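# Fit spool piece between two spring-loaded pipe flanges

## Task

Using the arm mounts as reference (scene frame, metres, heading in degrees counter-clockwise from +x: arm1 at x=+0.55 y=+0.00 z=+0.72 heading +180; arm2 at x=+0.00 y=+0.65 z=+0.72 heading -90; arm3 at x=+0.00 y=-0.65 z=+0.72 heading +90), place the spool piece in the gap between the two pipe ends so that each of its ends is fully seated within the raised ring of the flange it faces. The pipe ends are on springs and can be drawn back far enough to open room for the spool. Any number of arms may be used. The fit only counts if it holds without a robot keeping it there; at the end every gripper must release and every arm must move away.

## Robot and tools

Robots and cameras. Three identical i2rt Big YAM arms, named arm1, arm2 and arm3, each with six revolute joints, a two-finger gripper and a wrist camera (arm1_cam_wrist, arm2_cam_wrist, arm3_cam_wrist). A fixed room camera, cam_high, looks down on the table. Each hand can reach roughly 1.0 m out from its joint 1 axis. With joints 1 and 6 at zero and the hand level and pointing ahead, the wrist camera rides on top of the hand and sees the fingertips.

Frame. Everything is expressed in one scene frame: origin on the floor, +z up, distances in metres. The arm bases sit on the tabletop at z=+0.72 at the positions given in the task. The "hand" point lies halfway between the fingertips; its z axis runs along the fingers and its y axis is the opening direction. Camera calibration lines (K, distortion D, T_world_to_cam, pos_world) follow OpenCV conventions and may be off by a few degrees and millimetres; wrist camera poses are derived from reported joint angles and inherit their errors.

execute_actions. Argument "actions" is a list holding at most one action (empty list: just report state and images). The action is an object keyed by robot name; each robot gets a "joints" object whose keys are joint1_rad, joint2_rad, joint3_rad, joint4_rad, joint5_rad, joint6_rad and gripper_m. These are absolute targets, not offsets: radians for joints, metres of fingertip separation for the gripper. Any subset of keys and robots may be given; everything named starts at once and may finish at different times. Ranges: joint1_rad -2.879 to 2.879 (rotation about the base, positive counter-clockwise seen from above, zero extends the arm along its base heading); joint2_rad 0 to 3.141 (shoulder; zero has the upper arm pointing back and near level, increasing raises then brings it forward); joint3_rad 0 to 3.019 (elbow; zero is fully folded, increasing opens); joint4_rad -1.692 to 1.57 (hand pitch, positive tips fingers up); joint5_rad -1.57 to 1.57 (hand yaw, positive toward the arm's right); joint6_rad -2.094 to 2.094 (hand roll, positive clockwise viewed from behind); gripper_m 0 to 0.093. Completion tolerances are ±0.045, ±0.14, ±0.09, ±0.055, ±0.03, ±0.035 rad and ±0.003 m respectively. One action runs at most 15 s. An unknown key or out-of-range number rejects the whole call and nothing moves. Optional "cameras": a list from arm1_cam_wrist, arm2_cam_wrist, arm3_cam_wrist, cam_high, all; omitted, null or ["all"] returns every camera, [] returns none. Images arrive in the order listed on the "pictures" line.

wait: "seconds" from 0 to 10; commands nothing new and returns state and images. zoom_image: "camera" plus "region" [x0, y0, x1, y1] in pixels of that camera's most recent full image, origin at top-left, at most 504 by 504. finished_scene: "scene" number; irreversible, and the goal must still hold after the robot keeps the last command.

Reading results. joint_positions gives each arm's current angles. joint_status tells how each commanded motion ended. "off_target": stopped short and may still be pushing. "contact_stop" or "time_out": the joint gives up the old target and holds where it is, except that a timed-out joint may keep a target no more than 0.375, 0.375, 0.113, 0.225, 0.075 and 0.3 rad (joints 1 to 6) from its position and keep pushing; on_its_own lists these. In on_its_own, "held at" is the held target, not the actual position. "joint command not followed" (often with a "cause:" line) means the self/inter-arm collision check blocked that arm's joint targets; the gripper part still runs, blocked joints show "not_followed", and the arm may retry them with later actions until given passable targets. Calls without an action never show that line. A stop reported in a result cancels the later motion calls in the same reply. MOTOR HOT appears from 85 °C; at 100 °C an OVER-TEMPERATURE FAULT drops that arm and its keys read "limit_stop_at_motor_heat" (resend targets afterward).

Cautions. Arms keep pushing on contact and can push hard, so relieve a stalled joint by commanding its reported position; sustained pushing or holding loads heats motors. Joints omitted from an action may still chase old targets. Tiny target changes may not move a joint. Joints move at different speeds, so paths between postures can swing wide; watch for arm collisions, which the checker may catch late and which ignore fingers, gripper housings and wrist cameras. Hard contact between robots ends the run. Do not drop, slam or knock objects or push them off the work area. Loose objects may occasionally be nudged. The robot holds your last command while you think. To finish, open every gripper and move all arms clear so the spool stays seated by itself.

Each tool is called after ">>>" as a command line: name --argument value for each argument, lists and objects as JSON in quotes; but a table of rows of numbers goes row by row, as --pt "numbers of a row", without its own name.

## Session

>>> execute_actions --actions '[]'

Scene clock: 0.00 s.
arm1.joint_positions: joint1_rad=+0.321 joint2_rad=+0.450 joint3_rad=+1.347 joint4_rad=-1.341 joint5_rad=-0.175 joint6_rad=+0.370 gripper_m=+0.094
arm1.joint_status: not commanded
arm1.hand: x=+0.3996 y=-0.0843 z=+1.3542 quat_wxyz=(-0.253, -0.843, -0.033, +0.473) (m; scene frame)
arm2.joint_positions: joint1_rad=+0.206 joint2_rad=+0.616 joint3_rad=+1.425 joint4_rad=-1.475 joint5_rad=-0.272 joint6_rad=-0.096 gripper_m=+0.095
arm2.joint_status: not commanded
arm2.hand: x=+0.0840 y=+0.4561 z=+1.2629 quat_wxyz=(-0.405, -0.481, -0.753, +0.193) (m; scene frame)
arm3.joint_positions: joint1_rad=+0.316 joint2_rad=+0.517 joint3_rad=+1.363 joint4_rad=-1.331 joint5_rad=+0.237 joint6_rad=+0.084 gripper_m=+0.095
arm3.joint_status: not commanded
arm3.hand: x=-0.0117 y=-0.4563 z=+1.3085 quat_wxyz=(-0.378, +0.614, -0.589, -0.365) (m; scene frame)
pictures: arm1_cam_wrist, arm2_cam_wrist, arm3_cam_wrist, cam_high
camera_calibration (this result's frames):
arm1_cam_wrist: T_world_to_cam=[[-0.292905, 0.872233, -0.391684, 0.720138], [0.902026, 0.116216, -0.415744, 0.215664], [-0.317105, -0.475083, -0.820817, 1.32476], [0, 0, 0, 1]] pos_world=[0.436487, -0.02382, 1.45912]
arm2_cam_wrist: T_world_to_cam=[[-0.869454, -0.484483, -0.0965687, 0.416925], [-0.440034, 0.848361, -0.294369, 0.0249986], [0.224542, -0.213447, -0.950801, 1.39945], [0, 0, 0, 1]] pos_world=[0.0592626, 0.479493, 1.37822]
arm3_cam_wrist: T_world_to_cam=[[0.999161, 0.0284502, 0.0294761, -0.0131186], [0.0385785, -0.895509, -0.443369, 0.171095], [0.0137822, 0.444133, -0.895855, 1.49817], [0, 0, 0, 1]] pos_world=[-0.0141411, -0.511799, 1.41839]
Images, in order (width x height): arm1_cam_wrist 616x616, arm2_cam_wrist 616x616, arm3_cam_wrist 616x616, cam_high 896x504.

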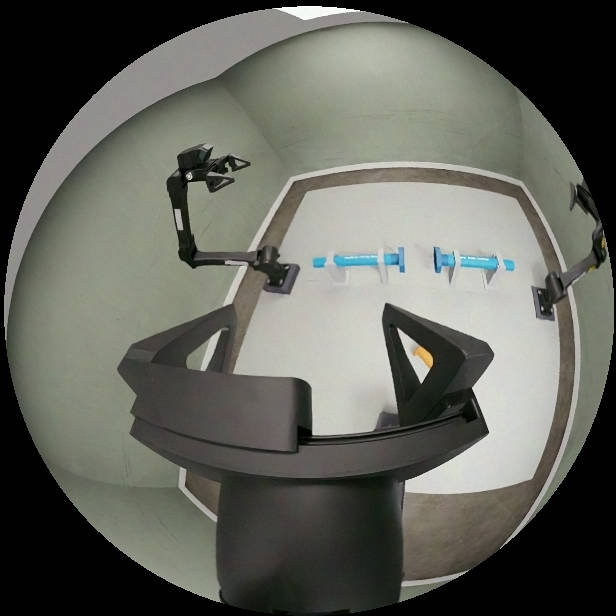

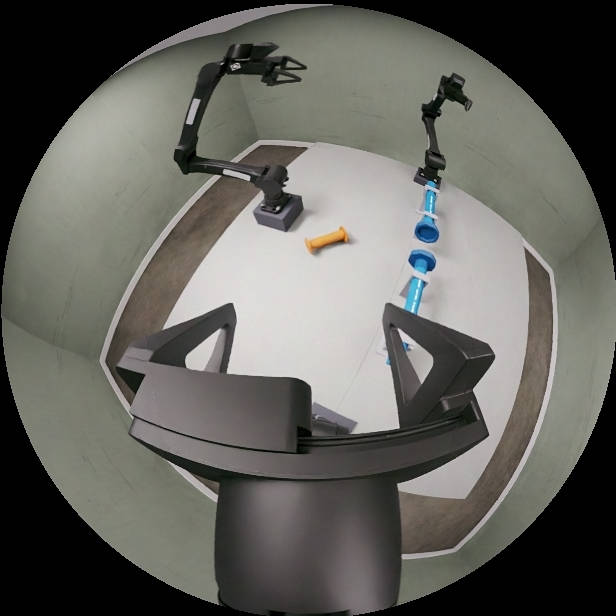

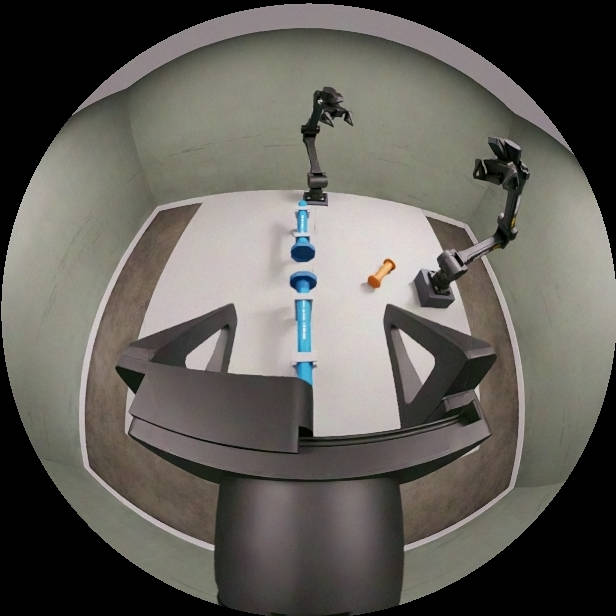

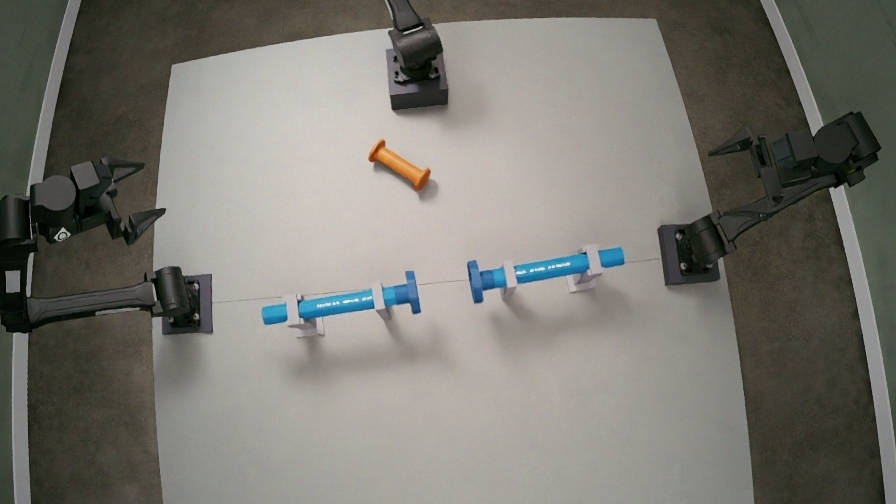

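>>> zoom_image --camera "cam_high" --region '[250,220,450,350]'

>>> zoom_image --camera "cam_high" --region '[440,220,640,350]'

>>> zoom_image --camera "cam_high" --region '[350,125,450,205]'

Region (250, 220, 450, 350) of cam_high's 896x504 image, scaled by 2.520, with more detail than that image has; it fills the top 328 rows of this view, and the rest is white.

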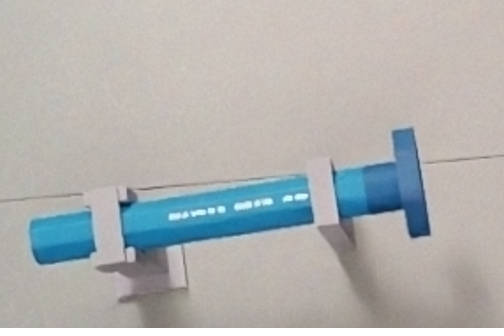

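Region (440, 220, 640, 350) of cam_high's 896x504 image, scaled by 2.520, with more detail than that image has; it fills the top 328 rows of this view, and the rest is white.

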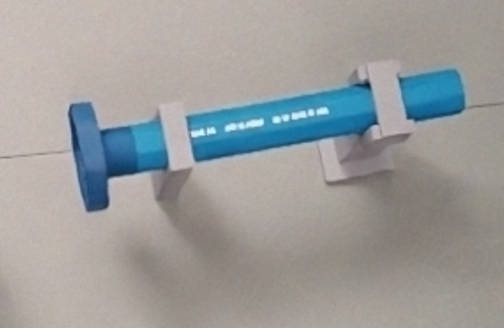

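Region (350, 125, 450, 205) of cam_high's 896x504 image, scaled by 5.040, with more detail than that image has; it fills the top 403 rows of this view, and the rest is white.

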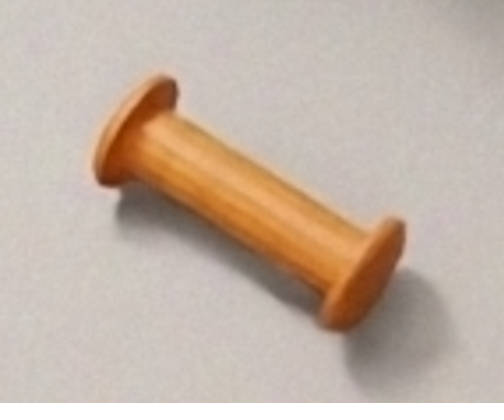

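>>> execute_actions --actions '[{"arm1":{"joints":{"joint1_rad":-0.221,"joint2_rad":1.19,"joint3_rad":0.58,"joint4_rad":-0.95,"joint5_rad":0,"joint6_rad":-1.065,"gripper_m":0.075}},"arm2":{"joints":{"joint1_rad":-0.139,"joint2_rad":1.29,"joint3_rad":0.99,"joint4_rad":-0.895,"joint5_rad":0,"joint6_rad":-0.175,"gripper_m":0.075}},"arm3":{"joints":{"joint1_rad":0.093,"joint2_rad":1.245,"joint3_rad":0.87,"joint4_rad":-0.82,"joint5_rad":0,"joint6_rad":-0.01,"gripper_m":0.075}}}]'

Scene clock: 6.10 s.
arm1.joint_positions: joint1_rad=-0.218 joint2_rad=+1.187 joint3_rad=+0.582 joint4_rad=-0.958 joint5_rad=+0.000 joint6_rad=-1.056 gripper_m=+0.075
arm1.joint_status: all done
arm1.hand: x=+0.2964 y=+0.0526 z=+0.8476 quat_wxyz=(+0.003, -0.910, -0.414, +0.002) (m; scene frame)
arm2.joint_positions: joint1_rad=-0.132 joint2_rad=+1.307 joint3_rad=+0.965 joint4_rad=-0.913 joint5_rad=-0.002 joint6_rad=-0.167 gripper_m=+0.075
arm2.joint_status: all done
arm2.hand: x=-0.0550 y=+0.2276 z=+0.8793 quat_wxyz=(-0.094, -0.685, -0.712, +0.121) (m; scene frame)
arm3.joint_positions: joint1_rad=+0.103 joint2_rad=+1.257 joint3_rad=+0.845 joint4_rad=-0.834 joint5_rad=+0.002 joint6_rad=+0.002 gripper_m=+0.075
arm3.joint_status: all done
arm3.hand: x=-0.0210 y=-0.2532 z=+0.8852 quat_wxyz=(-0.114, +0.716, -0.679, -0.119) (m; scene frame)
pictures: arm1_cam_wrist, arm2_cam_wrist, arm3_cam_wrist, cam_high
camera_calibration (this result's frames):
arm1_cam_wrist: T_world_to_cam=[[-0.754723, 0.655973, 0.00968869, 0.180122], [0.538472, 0.610962, 0.580323, -0.68023], [0.374756, 0.4432, -0.814329, 0.682387], [0, 0, 0, 1]] pos_world=[0.246498, -0.00499414, 0.948695]
arm2_cam_wrist: T_world_to_cam=[[-0.998076, -0.0537466, 0.0309277, -0.0689561], [-0.0411048, 0.946869, 0.318981, -0.495142], [-0.0464286, 0.317096, -0.947256, 0.878348], [0, 0, 0, 1]] pos_world=[-0.0483956, 0.186608, 0.992094]
arm3_cam_wrist: T_world_to_cam=[[0.99844, 0.055286, -0.0077803, 0.042669], [0.0549763, -0.949279, 0.30959, -0.514213], [0.00973033, -0.309535, -0.950838, 0.886575], [0, 0, 0, 1]] pos_world=[-0.0229596, -0.216065, 1.00252]
Images, in order (width x height): arm1_cam_wrist 616x616, arm2_cam_wrist 616x616, arm3_cam_wrist 616x616, cam_high 896x504.

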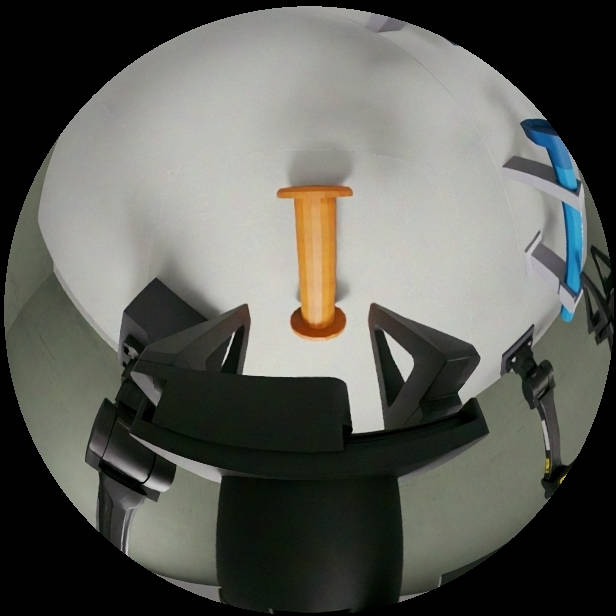

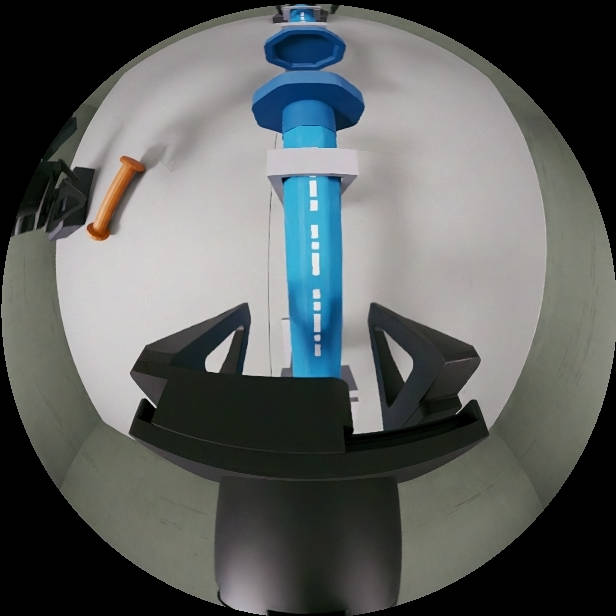

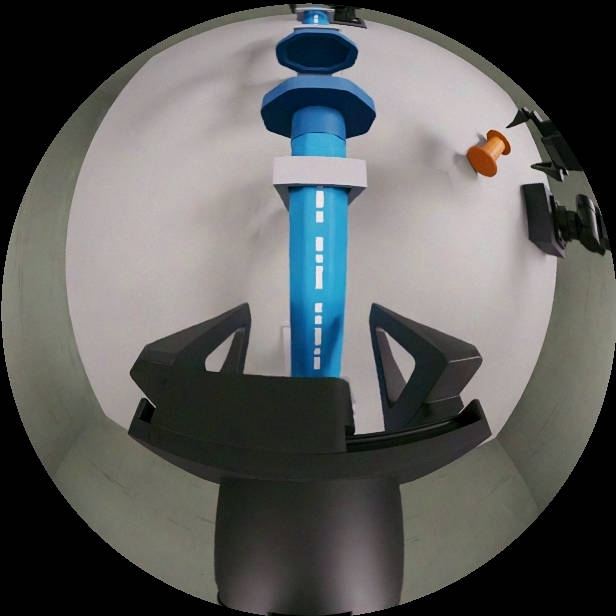

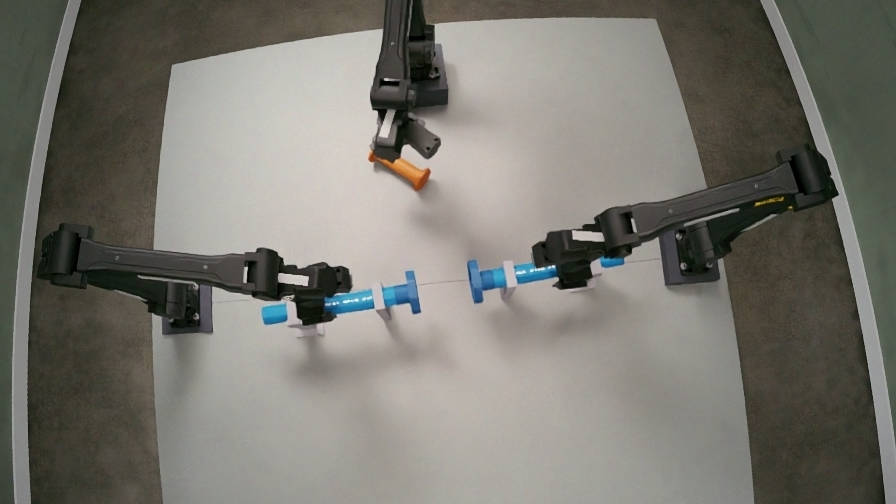

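>>> execute_actions --actions '[{"arm1":{"joints":{"joint1_rad":-0.24,"joint2_rad":1.315,"joint3_rad":0.537,"joint4_rad":-0.771}},"arm2":{"joints":{"joint1_rad":-0.152,"joint2_rad":1.40,"joint3_rad":0.845,"joint4_rad":-0.625}},"arm3":{"joints":{"joint1_rad":0.083,"joint2_rad":1.38,"joint3_rad":0.738,"joint4_rad":-0.532}}}]'

Scene clock: 8.87 s.
arm1.joint_positions: joint1_rad=-0.229 joint2_rad=+1.318 joint3_rad=+0.540 joint4_rad=-0.780 joint5_rad=+0.000 joint6_rad=-1.056 gripper_m=+0.075
arm1.joint_status: all done
arm1.hand: x=+0.2881 y=+0.0574 z=+0.8040 quat_wxyz=(+0.004, -0.913, -0.409, +0.004) (m; scene frame)
arm2.joint_positions: joint1_rad=-0.138 joint2_rad=+1.398 joint3_rad=+0.843 joint4_rad=-0.643 joint5_rad=-0.001 joint6_rad=-0.168 gripper_m=+0.075
arm2.joint_status: all done
arm2.hand: x=-0.0589 y=+0.2158 z=+0.8120 quat_wxyz=(-0.110, -0.684, -0.707, +0.144) (m; scene frame)
arm3.joint_positions: joint1_rad=+0.096 joint2_rad=+1.370 joint3_rad=+0.740 joint4_rad=-0.546 joint5_rad=+0.002 joint6_rad=+0.001 gripper_m=+0.075
arm3.joint_status: all done
arm3.hand: x=-0.0196 y=-0.2348 z=+0.8224 quat_wxyz=(-0.137, +0.709, -0.676, -0.143) (m; scene frame)
pictures: arm1_cam_wrist, arm2_cam_wrist, arm3_cam_wrist, cam_high
camera_calibration (this result's frames):
arm1_cam_wrist: T_world_to_cam=[[-0.74787, 0.663689, 0.0143735, 0.164957], [0.547761, 0.604717, 0.578165, -0.653998], [0.37503, 0.440266, -0.815793, 0.649106], [0, 0, 0, 1]] pos_world=[0.238167, 0.000224137, 0.905284]
arm2_cam_wrist: T_world_to_cam=[[-0.998048, -0.0461757, 0.0420475, -0.0819974], [-0.0333681, 0.963406, 0.265961, -0.422643], [-0.0527898, 0.264039, -0.963066, 0.842127], [0, 0, 0, 1]] pos_world=[-0.0514844, 0.181036, 0.926879]
arm3_cam_wrist: T_world_to_cam=[[0.998696, 0.0503651, -0.00833734, 0.0390854], [0.0508795, -0.968628, 0.24325, -0.427437], [0.00417553, -0.243357, -0.969928, 0.86374], [0, 0, 0, 1]] pos_world=[-0.0208932, -0.205799, 0.942065]
Images, in order (width x height): arm1_cam_wrist 616x616, arm2_cam_wrist 616x616, arm3_cam_wrist 616x616, cam_high 896x504.

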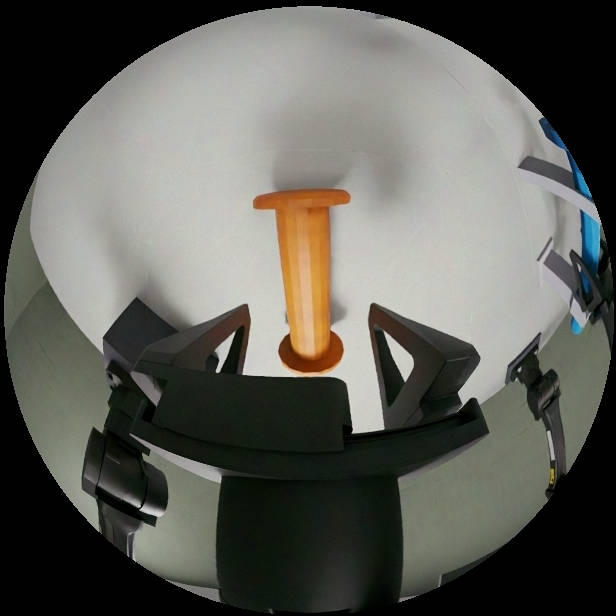

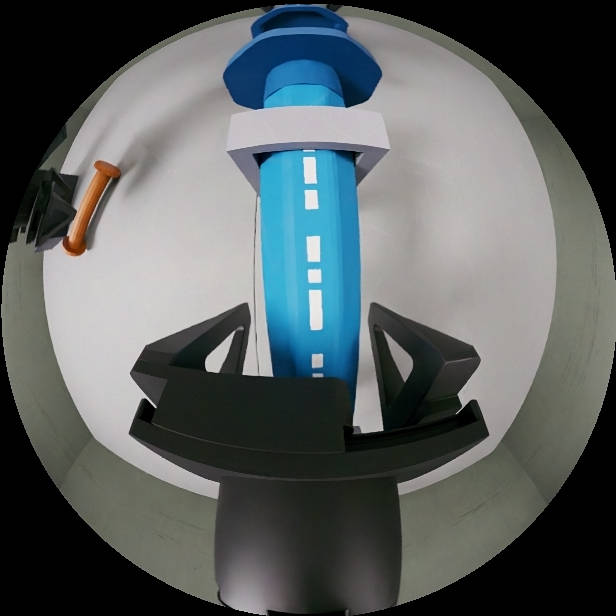

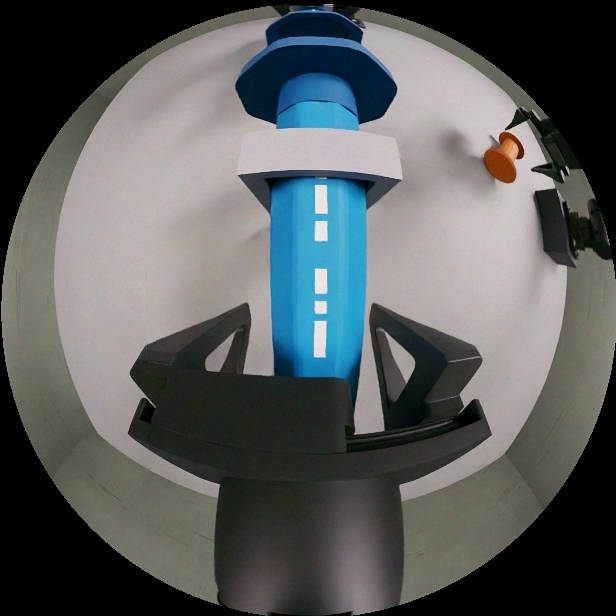

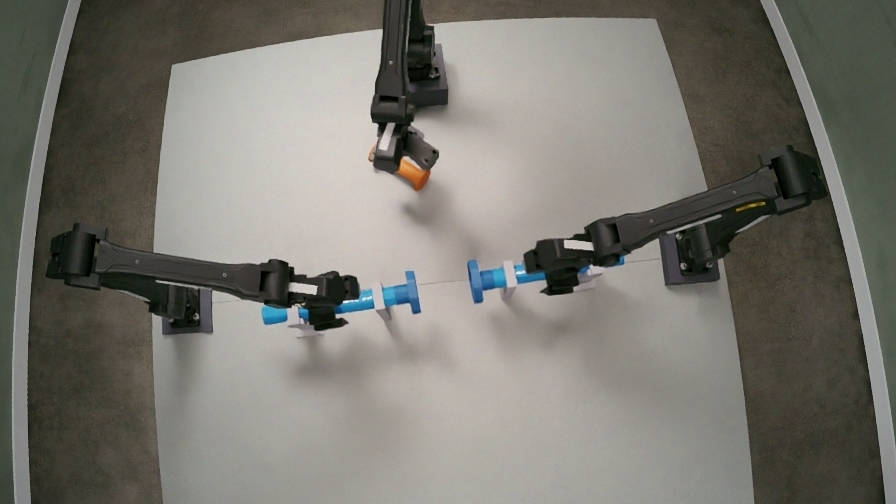

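>>> execute_actions --actions '[{"arm1":{"joints":{"joint1_rad":-0.261,"joint2_rad":1.481,"joint3_rad":0.478,"joint4_rad":-0.558,"joint6_rad":-1.105,"gripper_m":0.09}},"arm2":{"joints":{"gripper_m":0.02}},"arm3":{"joints":{"joint1_rad":0.072,"joint2_rad":1.40,"joint3_rad":0.722}}}]'

Scene clock: 12.10 s.
arm1.joint_positions: joint1_rad=-0.252 joint2_rad=+1.484 joint3_rad=+0.480 joint4_rad=-0.567 joint5_rad=+0.000 joint6_rad=-1.096 gripper_m=+0.090
arm1.joint_status: all done
arm1.hand: x=+0.2959 y=+0.0618 z=+0.7492 quat_wxyz=(+0.000, -0.909, -0.416, -0.001) (m; scene frame)
arm2.joint_positions: joint1_rad=-0.141 joint2_rad=+1.398 joint3_rad=+0.843 joint4_rad=-0.643 joint5_rad=+0.001 joint6_rad=-0.187 gripper_m=+0.039
arm2.joint_status: gripper_m off_target (ended at +0.039, target +0.020)
arm2.hand: x=-0.0609 y=+0.2159 z=+0.8121 quat_wxyz=(-0.107, -0.678, -0.712, +0.146) (m; scene frame)
arm3.joint_positions: joint1_rad=+0.090 joint2_rad=+1.373 joint3_rad=+0.736 joint4_rad=-0.541 joint5_rad=-0.001 joint6_rad=+0.001 gripper_m=+0.075
arm3.joint_status: all done
arm3.hand: x=-0.0173 y=-0.2356 z=+0.8203 quat_wxyz=(-0.136, +0.707, -0.679, -0.143) (m; scene frame)
pictures: arm1_cam_wrist, arm2_cam_wrist, arm3_cam_wrist, cam_high
camera_calibration (this result's frames):
arm1_cam_wrist: T_world_to_cam=[[-0.758999, 0.651086, 0.00268593, 0.181487], [0.529932, 0.615357, 0.583531, -0.628697], [0.378276, 0.444323, -0.812086, 0.595535], [0, 0, 0, 1]] pos_world=[0.245638, 0.0040991, 0.850003]
arm2_cam_wrist: T_world_to_cam=[[-0.996934, -0.059349, 0.050999, -0.0884163], [-0.0436746, 0.962796, 0.266677, -0.423907], [-0.0649286, 0.263632, -0.962436, 0.84088], [0, 0, 0, 1]] pos_world=[-0.052062, 0.181206, 0.926848]
arm3_cam_wrist: T_world_to_cam=[[0.998932, 0.0449081, -0.0108361, 0.0376046], [0.0461943, -0.968493, 0.24472, -0.429086], [0.000495219, -0.24496, -0.969533, 0.860703], [0, 0, 0, 1]] pos_world=[-0.0181694, -0.206418, 0.939893]
Images, in order (width x height): arm1_cam_wrist 616x616, arm2_cam_wrist 616x616, arm3_cam_wrist 616x616, cam_high 896x504.

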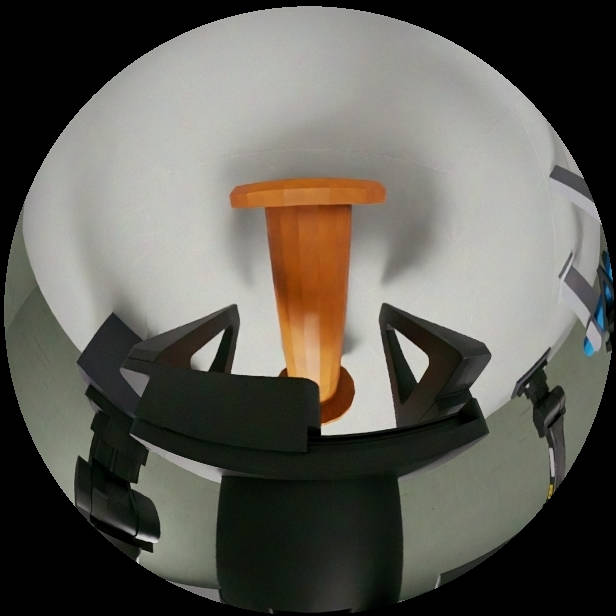

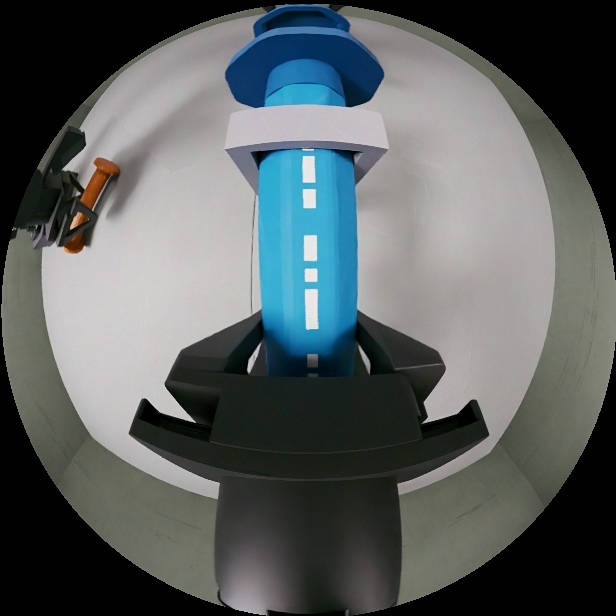

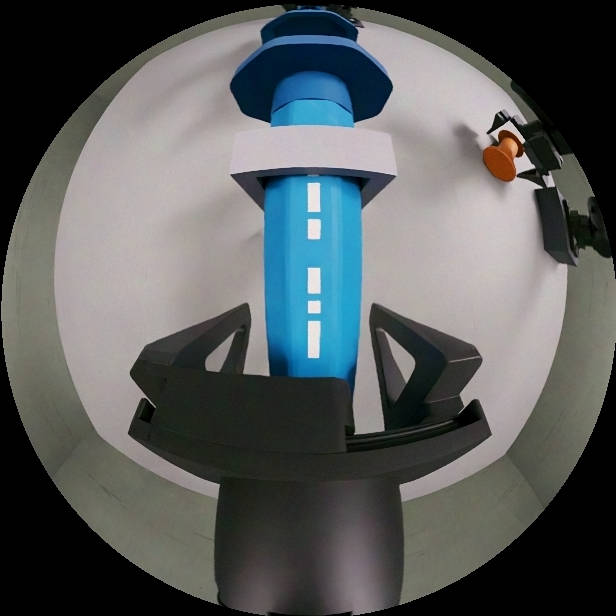

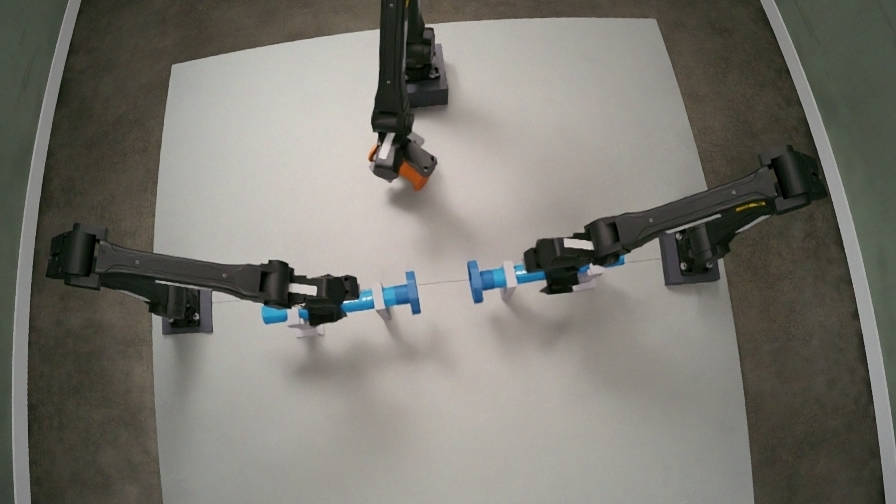

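>>> execute_actions --actions '[{"arm1":{"joints":{"gripper_m":0.02}},"arm3":{"joints":{"joint2_rad":1.425}}}]' --cameras '["arm1_cam_wrist","arm3_cam_wrist"]'

Scene clock: 13.23 s.
arm1.joint_positions: joint1_rad=-0.252 joint2_rad=+1.484 joint3_rad=+0.480 joint4_rad=-0.564 joint5_rad=+0.001 joint6_rad=-1.097 gripper_m=+0.035
arm1.joint_status: gripper_m off_target (ended at +0.035, target +0.020)
arm1.hand: x=+0.2954 y=+0.0621 z=+0.7492 quat_wxyz=(+0.001, -0.909, -0.417, -0.001) (m; scene frame)
arm2.joint_positions: joint1_rad=-0.141 joint2_rad=+1.398 joint3_rad=+0.843 joint4_rad=-0.643 joint5_rad=+0.001 joint6_rad=-0.187 gripper_m=+0.039
arm2.joint_status: not commanded
arm2.hand: x=-0.0609 y=+0.2159 z=+0.8121 quat_wxyz=(-0.107, -0.678, -0.712, +0.146) (m; scene frame)
arm3.joint_positions: joint1_rad=+0.090 joint2_rad=+1.374 joint3_rad=+0.736 joint4_rad=-0.541 joint5_rad=-0.001 joint6_rad=+0.001 gripper_m=+0.075
arm3.joint_status: all done
arm3.hand: x=-0.0173 y=-0.2357 z=+0.8197 quat_wxyz=(-0.136, +0.707, -0.679, -0.143) (m; scene frame)
pictures: arm1_cam_wrist, arm3_cam_wrist
camera_calibration (this result's frames):
arm1_cam_wrist: T_world_to_cam=[[-0.759987, 0.649918, 0.00506778, 0.179506], [0.530181, 0.615424, 0.583234, -0.628438], [0.375936, 0.445937, -0.812289, 0.596358], [0, 0, 0, 1]] pos_world=[0.245416, 0.00415302, 0.850031]
arm3_cam_wrist: T_world_to_cam=[[0.998933, 0.0448919, -0.0108397, 0.0375976], [0.0461787, -0.968118, 0.2462, -0.430164], [0.000558207, -0.246438, -0.969159, 0.859441], [0, 0, 0, 1]] pos_world=[-0.0181729, -0.206339, 0.939248]
Images, in order (width x height): arm1_cam_wrist 616x616, arm3_cam_wrist 616x616.

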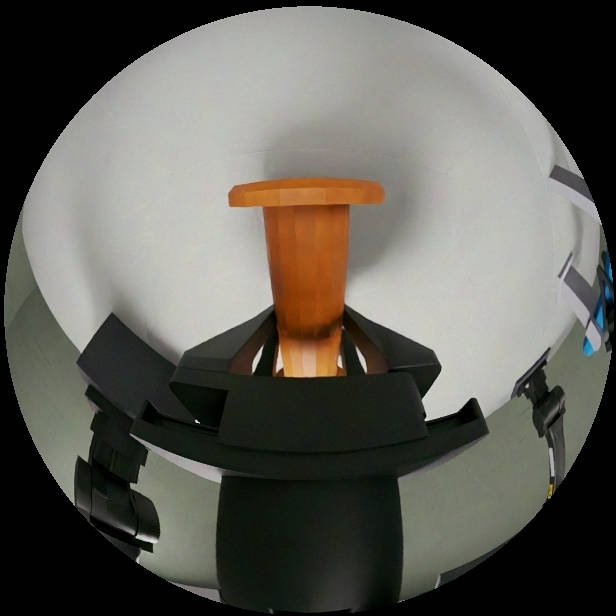

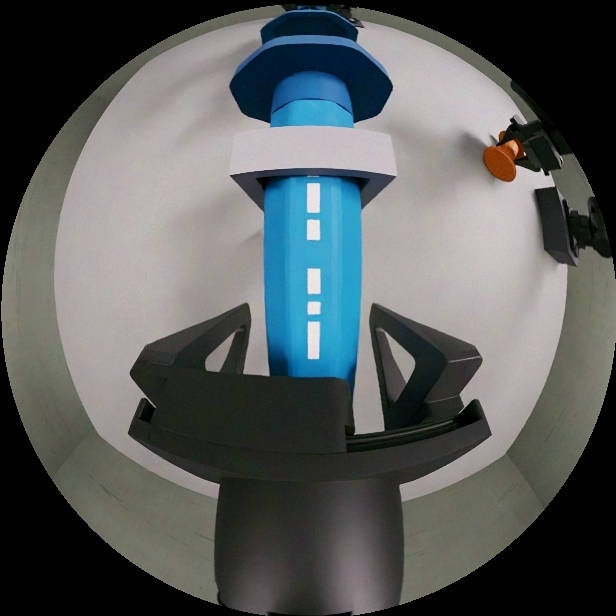

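>>> execute_actions --actions '[{"arm1":{"joints":{"joint1_rad":0.06,"joint2_rad":1.5,"joint3_rad":1.42,"joint4_rad":-1.45,"joint6_rad":-1.615}},"arm3":{"joints":{"joint3_rad":0.712}}}]'

Scene clock: 16.70 s.
arm1.joint_positions: joint1_rad=+0.063 joint2_rad=+1.506 joint3_rad=+1.369 joint4_rad=-1.442 joint5_rad=-0.001 joint6_rad=-1.605 gripper_m=+0.035
arm1.joint_status: all done
arm1.hand: x=+0.1093 y=-0.0347 z=+1.0183 quat_wxyz=(-0.003, -0.666, -0.746, -0.004) (m; scene frame)
arm2.joint_positions: joint1_rad=-0.141 joint2_rad=+1.398 joint3_rad=+0.843 joint4_rad=-0.643 joint5_rad=+0.001 joint6_rad=-0.187 gripper_m=+0.039
arm2.joint_status: not commanded
arm2.hand: x=-0.0609 y=+0.2159 z=+0.8121 quat_wxyz=(-0.107, -0.678, -0.712, +0.146) (m; scene frame)
arm3.joint_positions: joint1_rad=+0.090 joint2_rad=+1.374 joint3_rad=+0.736 joint4_rad=-0.541 joint5_rad=-0.001 joint6_rad=+0.001 gripper_m=+0.075
arm3.joint_status: all done
arm3.hand: x=-0.0173 y=-0.2357 z=+0.8197 quat_wxyz=(-0.136, +0.707, -0.679, -0.143) (m; scene frame)
pictures: arm1_cam_wrist, arm2_cam_wrist, arm3_cam_wrist, cam_high
camera_calibration (this result's frames):
arm1_cam_wrist: T_world_to_cam=[[-0.993295, -0.115455, -0.0058797, 0.109741], [-0.0973115, 0.807577, 0.581679, -0.550333], [-0.0624096, 0.578351, -0.813397, 0.981698], [0, 0, 0, 1]] pos_world=[0.116719, -0.11066, 1.11927]
arm2_cam_wrist: T_world_to_cam=[[-0.996934, -0.059349, 0.050999, -0.0884163], [-0.0436746, 0.962796, 0.266677, -0.423907], [-0.0649286, 0.263632, -0.962436, 0.84088], [0, 0, 0, 1]] pos_world=[-0.052062, 0.181206, 0.926848]
arm3_cam_wrist: T_world_to_cam=[[0.998933, 0.0448919, -0.0108397, 0.0375976], [0.0461787, -0.968118, 0.2462, -0.430164], [0.000558207, -0.246438, -0.969159, 0.859441], [0, 0, 0, 1]] pos_world=[-0.0181729, -0.206339, 0.939248]
Images, in order (width x height): arm1_cam_wrist 616x616, arm2_cam_wrist 616x616, arm3_cam_wrist 616x616, cam_high 896x504.

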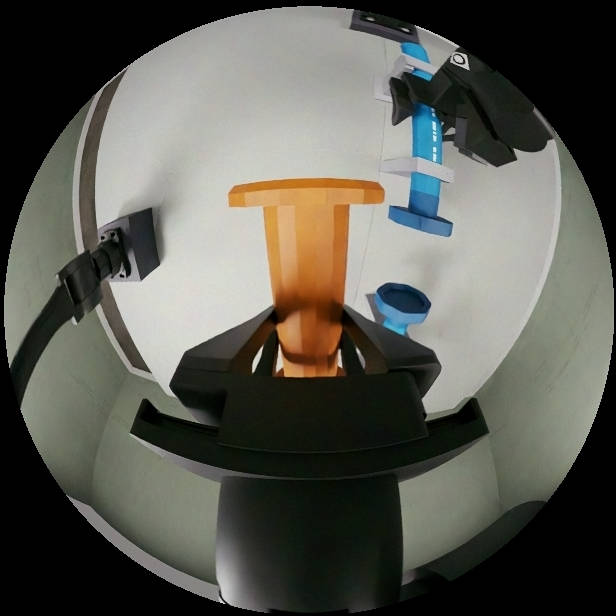

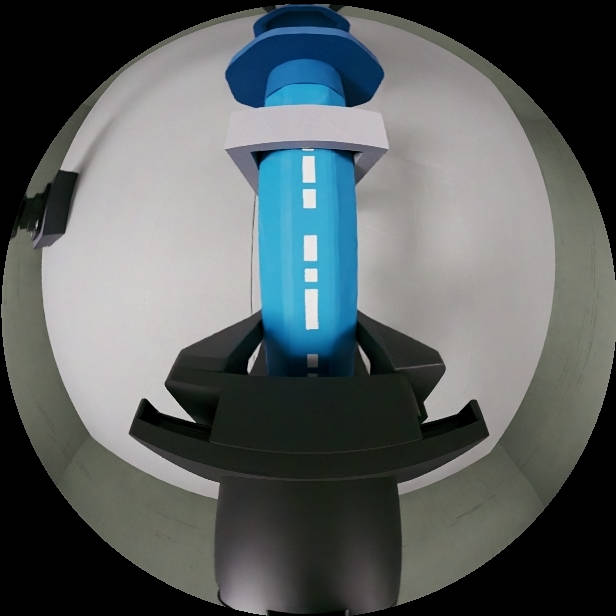

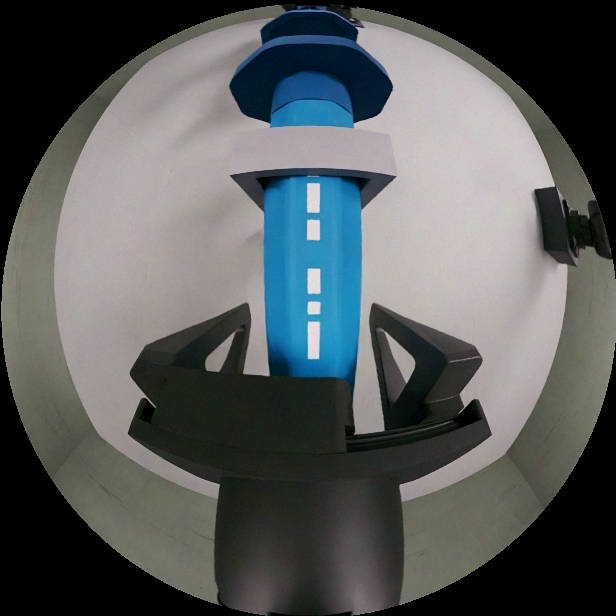

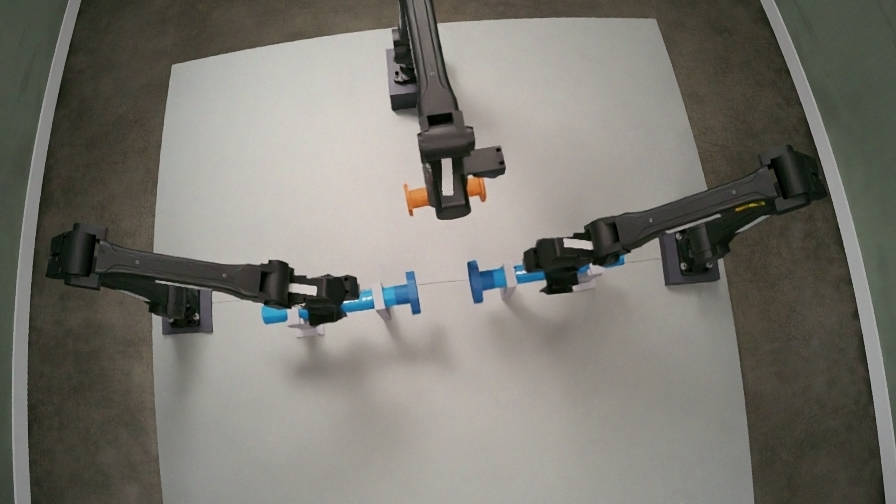

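>>> execute_actions --actions '[{"arm1":{"joints":{"joint1_rad":0.008,"joint2_rad":1.70,"joint3_rad":1.78,"joint4_rad":-1.6,"joint6_rad":-1.642}},"arm3":{"joints":{"joint2_rad":1.374,"joint3_rad":0.745,"gripper_m":0.02}}}]'

Scene clock: 20.27 s.
arm1.joint_positions: joint1_rad=+0.009 joint2_rad=+1.710 joint3_rad=+1.729 joint4_rad=-1.592 joint5_rad=+0.000 joint6_rad=-1.633 gripper_m=+0.035
arm1.joint_status: all done
arm1.hand: x=+0.0266 y=-0.0126 z=+1.0606 quat_wxyz=(-0.001, -0.676, -0.737, -0.002) (m; scene frame)
arm2.joint_positions: joint1_rad=-0.141 joint2_rad=+1.398 joint3_rad=+0.843 joint4_rad=-0.643 joint5_rad=+0.001 joint6_rad=-0.187 gripper_m=+0.039
arm2.joint_status: not commanded
arm2.hand: x=-0.0609 y=+0.2159 z=+0.8121 quat_wxyz=(-0.107, -0.678, -0.712, +0.146) (m; scene frame)
arm3.joint_positions: joint1_rad=+0.082 joint2_rad=+1.373 joint3_rad=+0.736 joint4_rad=-0.538 joint5_rad=-0.010 joint6_rad=-0.005 gripper_m=+0.038
arm3.joint_status: gripper_m off_target (ended at +0.038, target +0.020); the others done
arm3.hand: x=-0.0158 y=-0.2348 z=+0.8205 quat_wxyz=(-0.135, +0.707, -0.678, -0.147) (m; scene frame)
pictures: arm1_cam_wrist, arm2_cam_wrist, arm3_cam_wrist, cam_high
camera_calibration (this result's frames):
arm1_cam_wrist: T_world_to_cam=[[-0.996074, -0.0885224, -0.000885176, 0.0255095], [-0.0724894, 0.809846, 0.582146, -0.601948], [-0.0508161, 0.579925, -0.813084, 0.997523], [0, 0, 0, 1]] pos_world=[0.0324647, -0.0887446, 1.16151]
arm2_cam_wrist: T_world_to_cam=[[-0.996934, -0.059349, 0.050999, -0.0884163], [-0.0436746, 0.962796, 0.266677, -0.423907], [-0.0649286, 0.263632, -0.962436, 0.84088], [0, 0, 0, 1]] pos_world=[-0.052062, 0.181206, 0.926848]
arm3_cam_wrist: T_world_to_cam=[[0.998762, 0.0466488, -0.0172661, 0.0417535], [0.0494411, -0.969101, 0.24166, -0.425995], [-0.00545942, -0.242214, -0.970207, 0.862184], [0, 0, 0, 1]] pos_world=[-0.0159331, -0.205947, 0.940165]
Images, in order (width x height): arm1_cam_wrist 616x616, arm2_cam_wrist 616x616, arm3_cam_wrist 616x616, cam_high 896x504.

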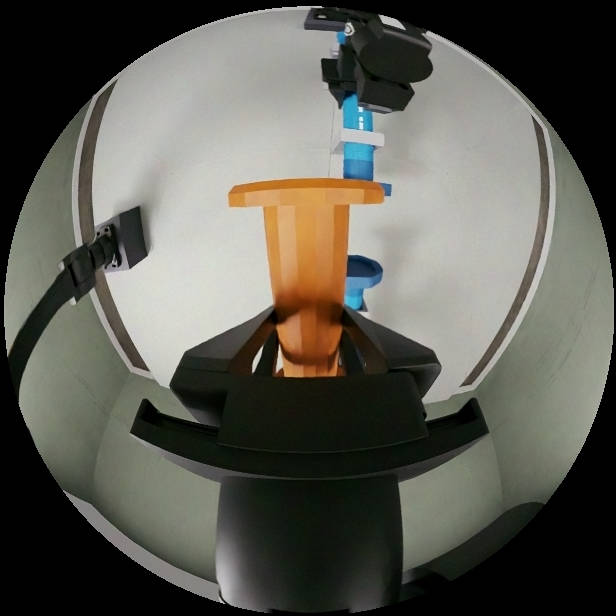

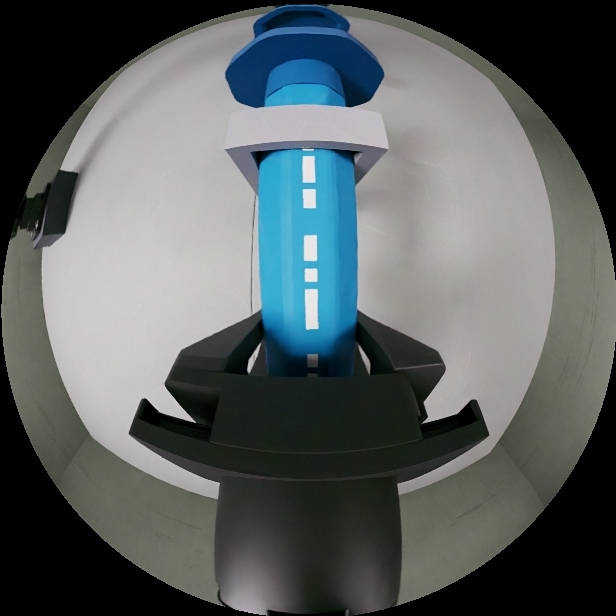

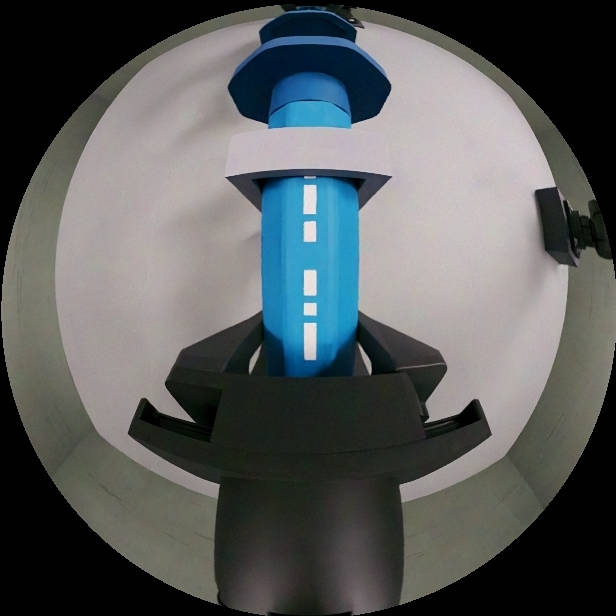

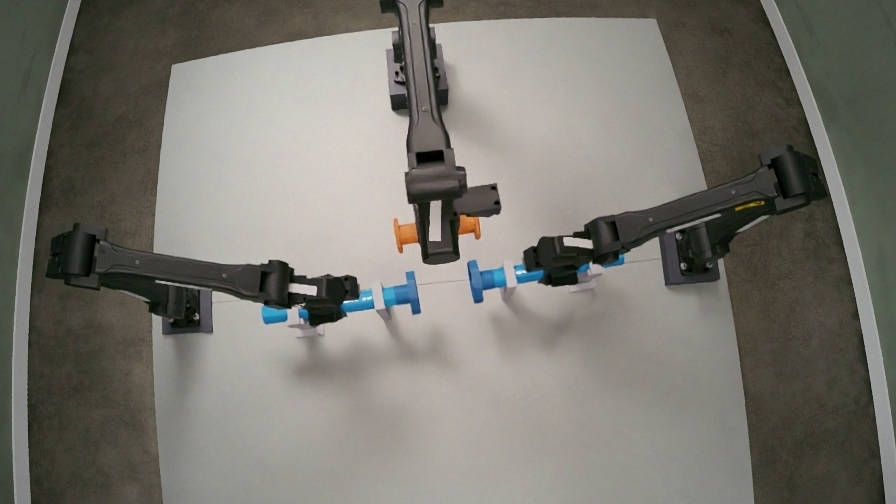

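>>> execute_actions --actions '[]'

Scene clock: 21.37 s.
arm1.joint_positions: joint1_rad=+0.009 joint2_rad=+1.710 joint3_rad=+1.729 joint4_rad=-1.592 joint5_rad=+0.000 joint6_rad=-1.633 gripper_m=+0.035
arm1.joint_status: all done
arm1.hand: x=+0.0266 y=-0.0126 z=+1.0606 quat_wxyz=(-0.001, -0.676, -0.737, -0.002) (m; scene frame)
arm2.joint_positions: joint1_rad=-0.141 joint2_rad=+1.398 joint3_rad=+0.843 joint4_rad=-0.643 joint5_rad=+0.001 joint6_rad=-0.187 gripper_m=+0.039
arm2.joint_status: not commanded
arm2.hand: x=-0.0609 y=+0.2159 z=+0.8121 quat_wxyz=(-0.107, -0.678, -0.712, +0.146) (m; scene frame)
arm3.joint_positions: joint1_rad=+0.082 joint2_rad=+1.373 joint3_rad=+0.736 joint4_rad=-0.538 joint5_rad=-0.010 joint6_rad=-0.005 gripper_m=+0.038
arm3.joint_status: gripper_m off_target (ended at +0.038, target +0.020); the others done
arm3.hand: x=-0.0158 y=-0.2348 z=+0.8205 quat_wxyz=(-0.135, +0.707, -0.678, -0.147) (m; scene frame)
pictures: arm1_cam_wrist, arm2_cam_wrist, arm3_cam_wrist, cam_high
camera_calibration (this result's frames):
arm1_cam_wrist: T_world_to_cam=[[-0.996074, -0.0885224, -0.000885176, 0.0255095], [-0.0724894, 0.809846, 0.582146, -0.601948], [-0.0508161, 0.579925, -0.813084, 0.997523], [0, 0, 0, 1]] pos_world=[0.0324647, -0.0887446, 1.16151]
arm2_cam_wrist: T_world_to_cam=[[-0.996934, -0.059349, 0.050999, -0.0884163], [-0.0436746, 0.962796, 0.266677, -0.423907], [-0.0649286, 0.263632, -0.962436, 0.84088], [0, 0, 0, 1]] pos_world=[-0.052062, 0.181206, 0.926848]
arm3_cam_wrist: T_world_to_cam=[[0.998762, 0.0466488, -0.0172661, 0.0417535], [0.0494411, -0.969101, 0.24166, -0.425995], [-0.00545942, -0.242214, -0.970207, 0.862184], [0, 0, 0, 1]] pos_world=[-0.0159331, -0.205947, 0.940165]
Images, in order (width x height): arm1_cam_wrist 616x616, arm2_cam_wrist 616x616, arm3_cam_wrist 616x616, cam_high 896x504.

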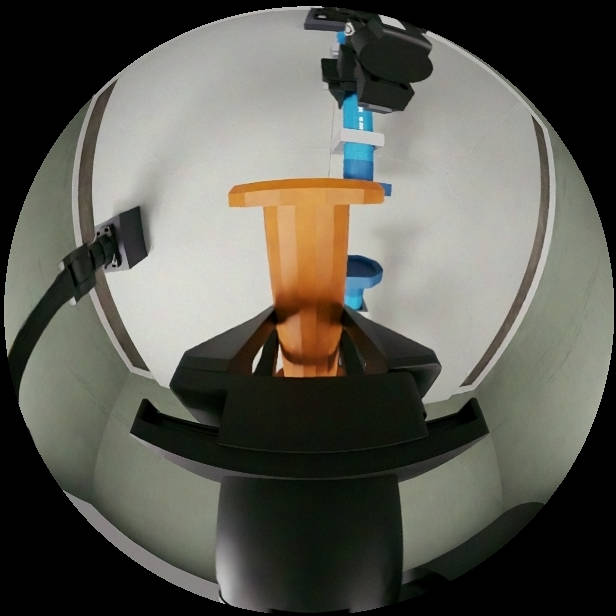

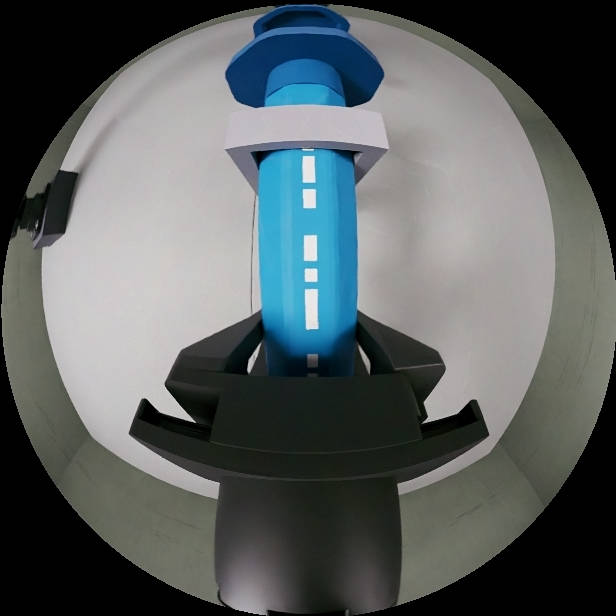

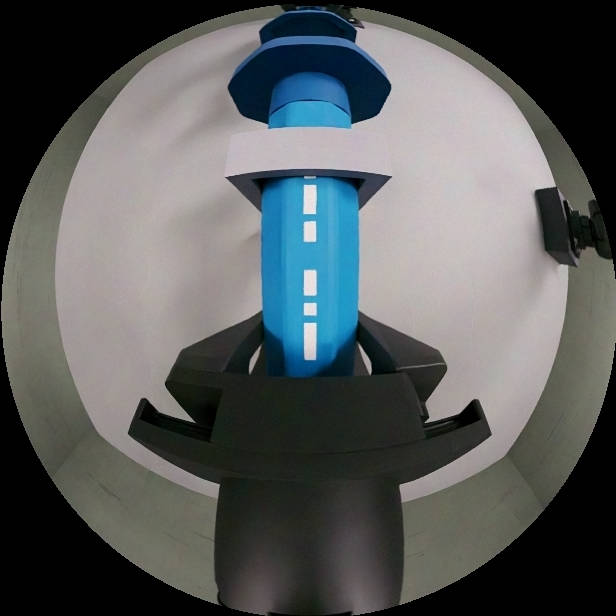

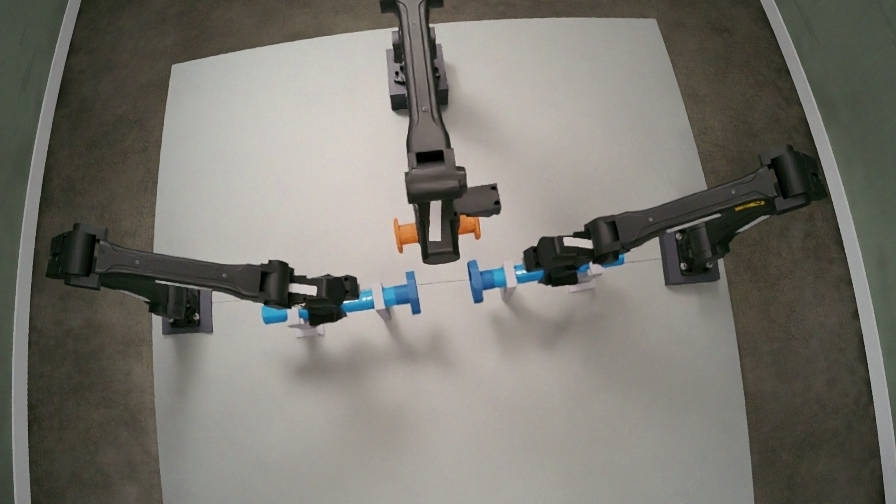

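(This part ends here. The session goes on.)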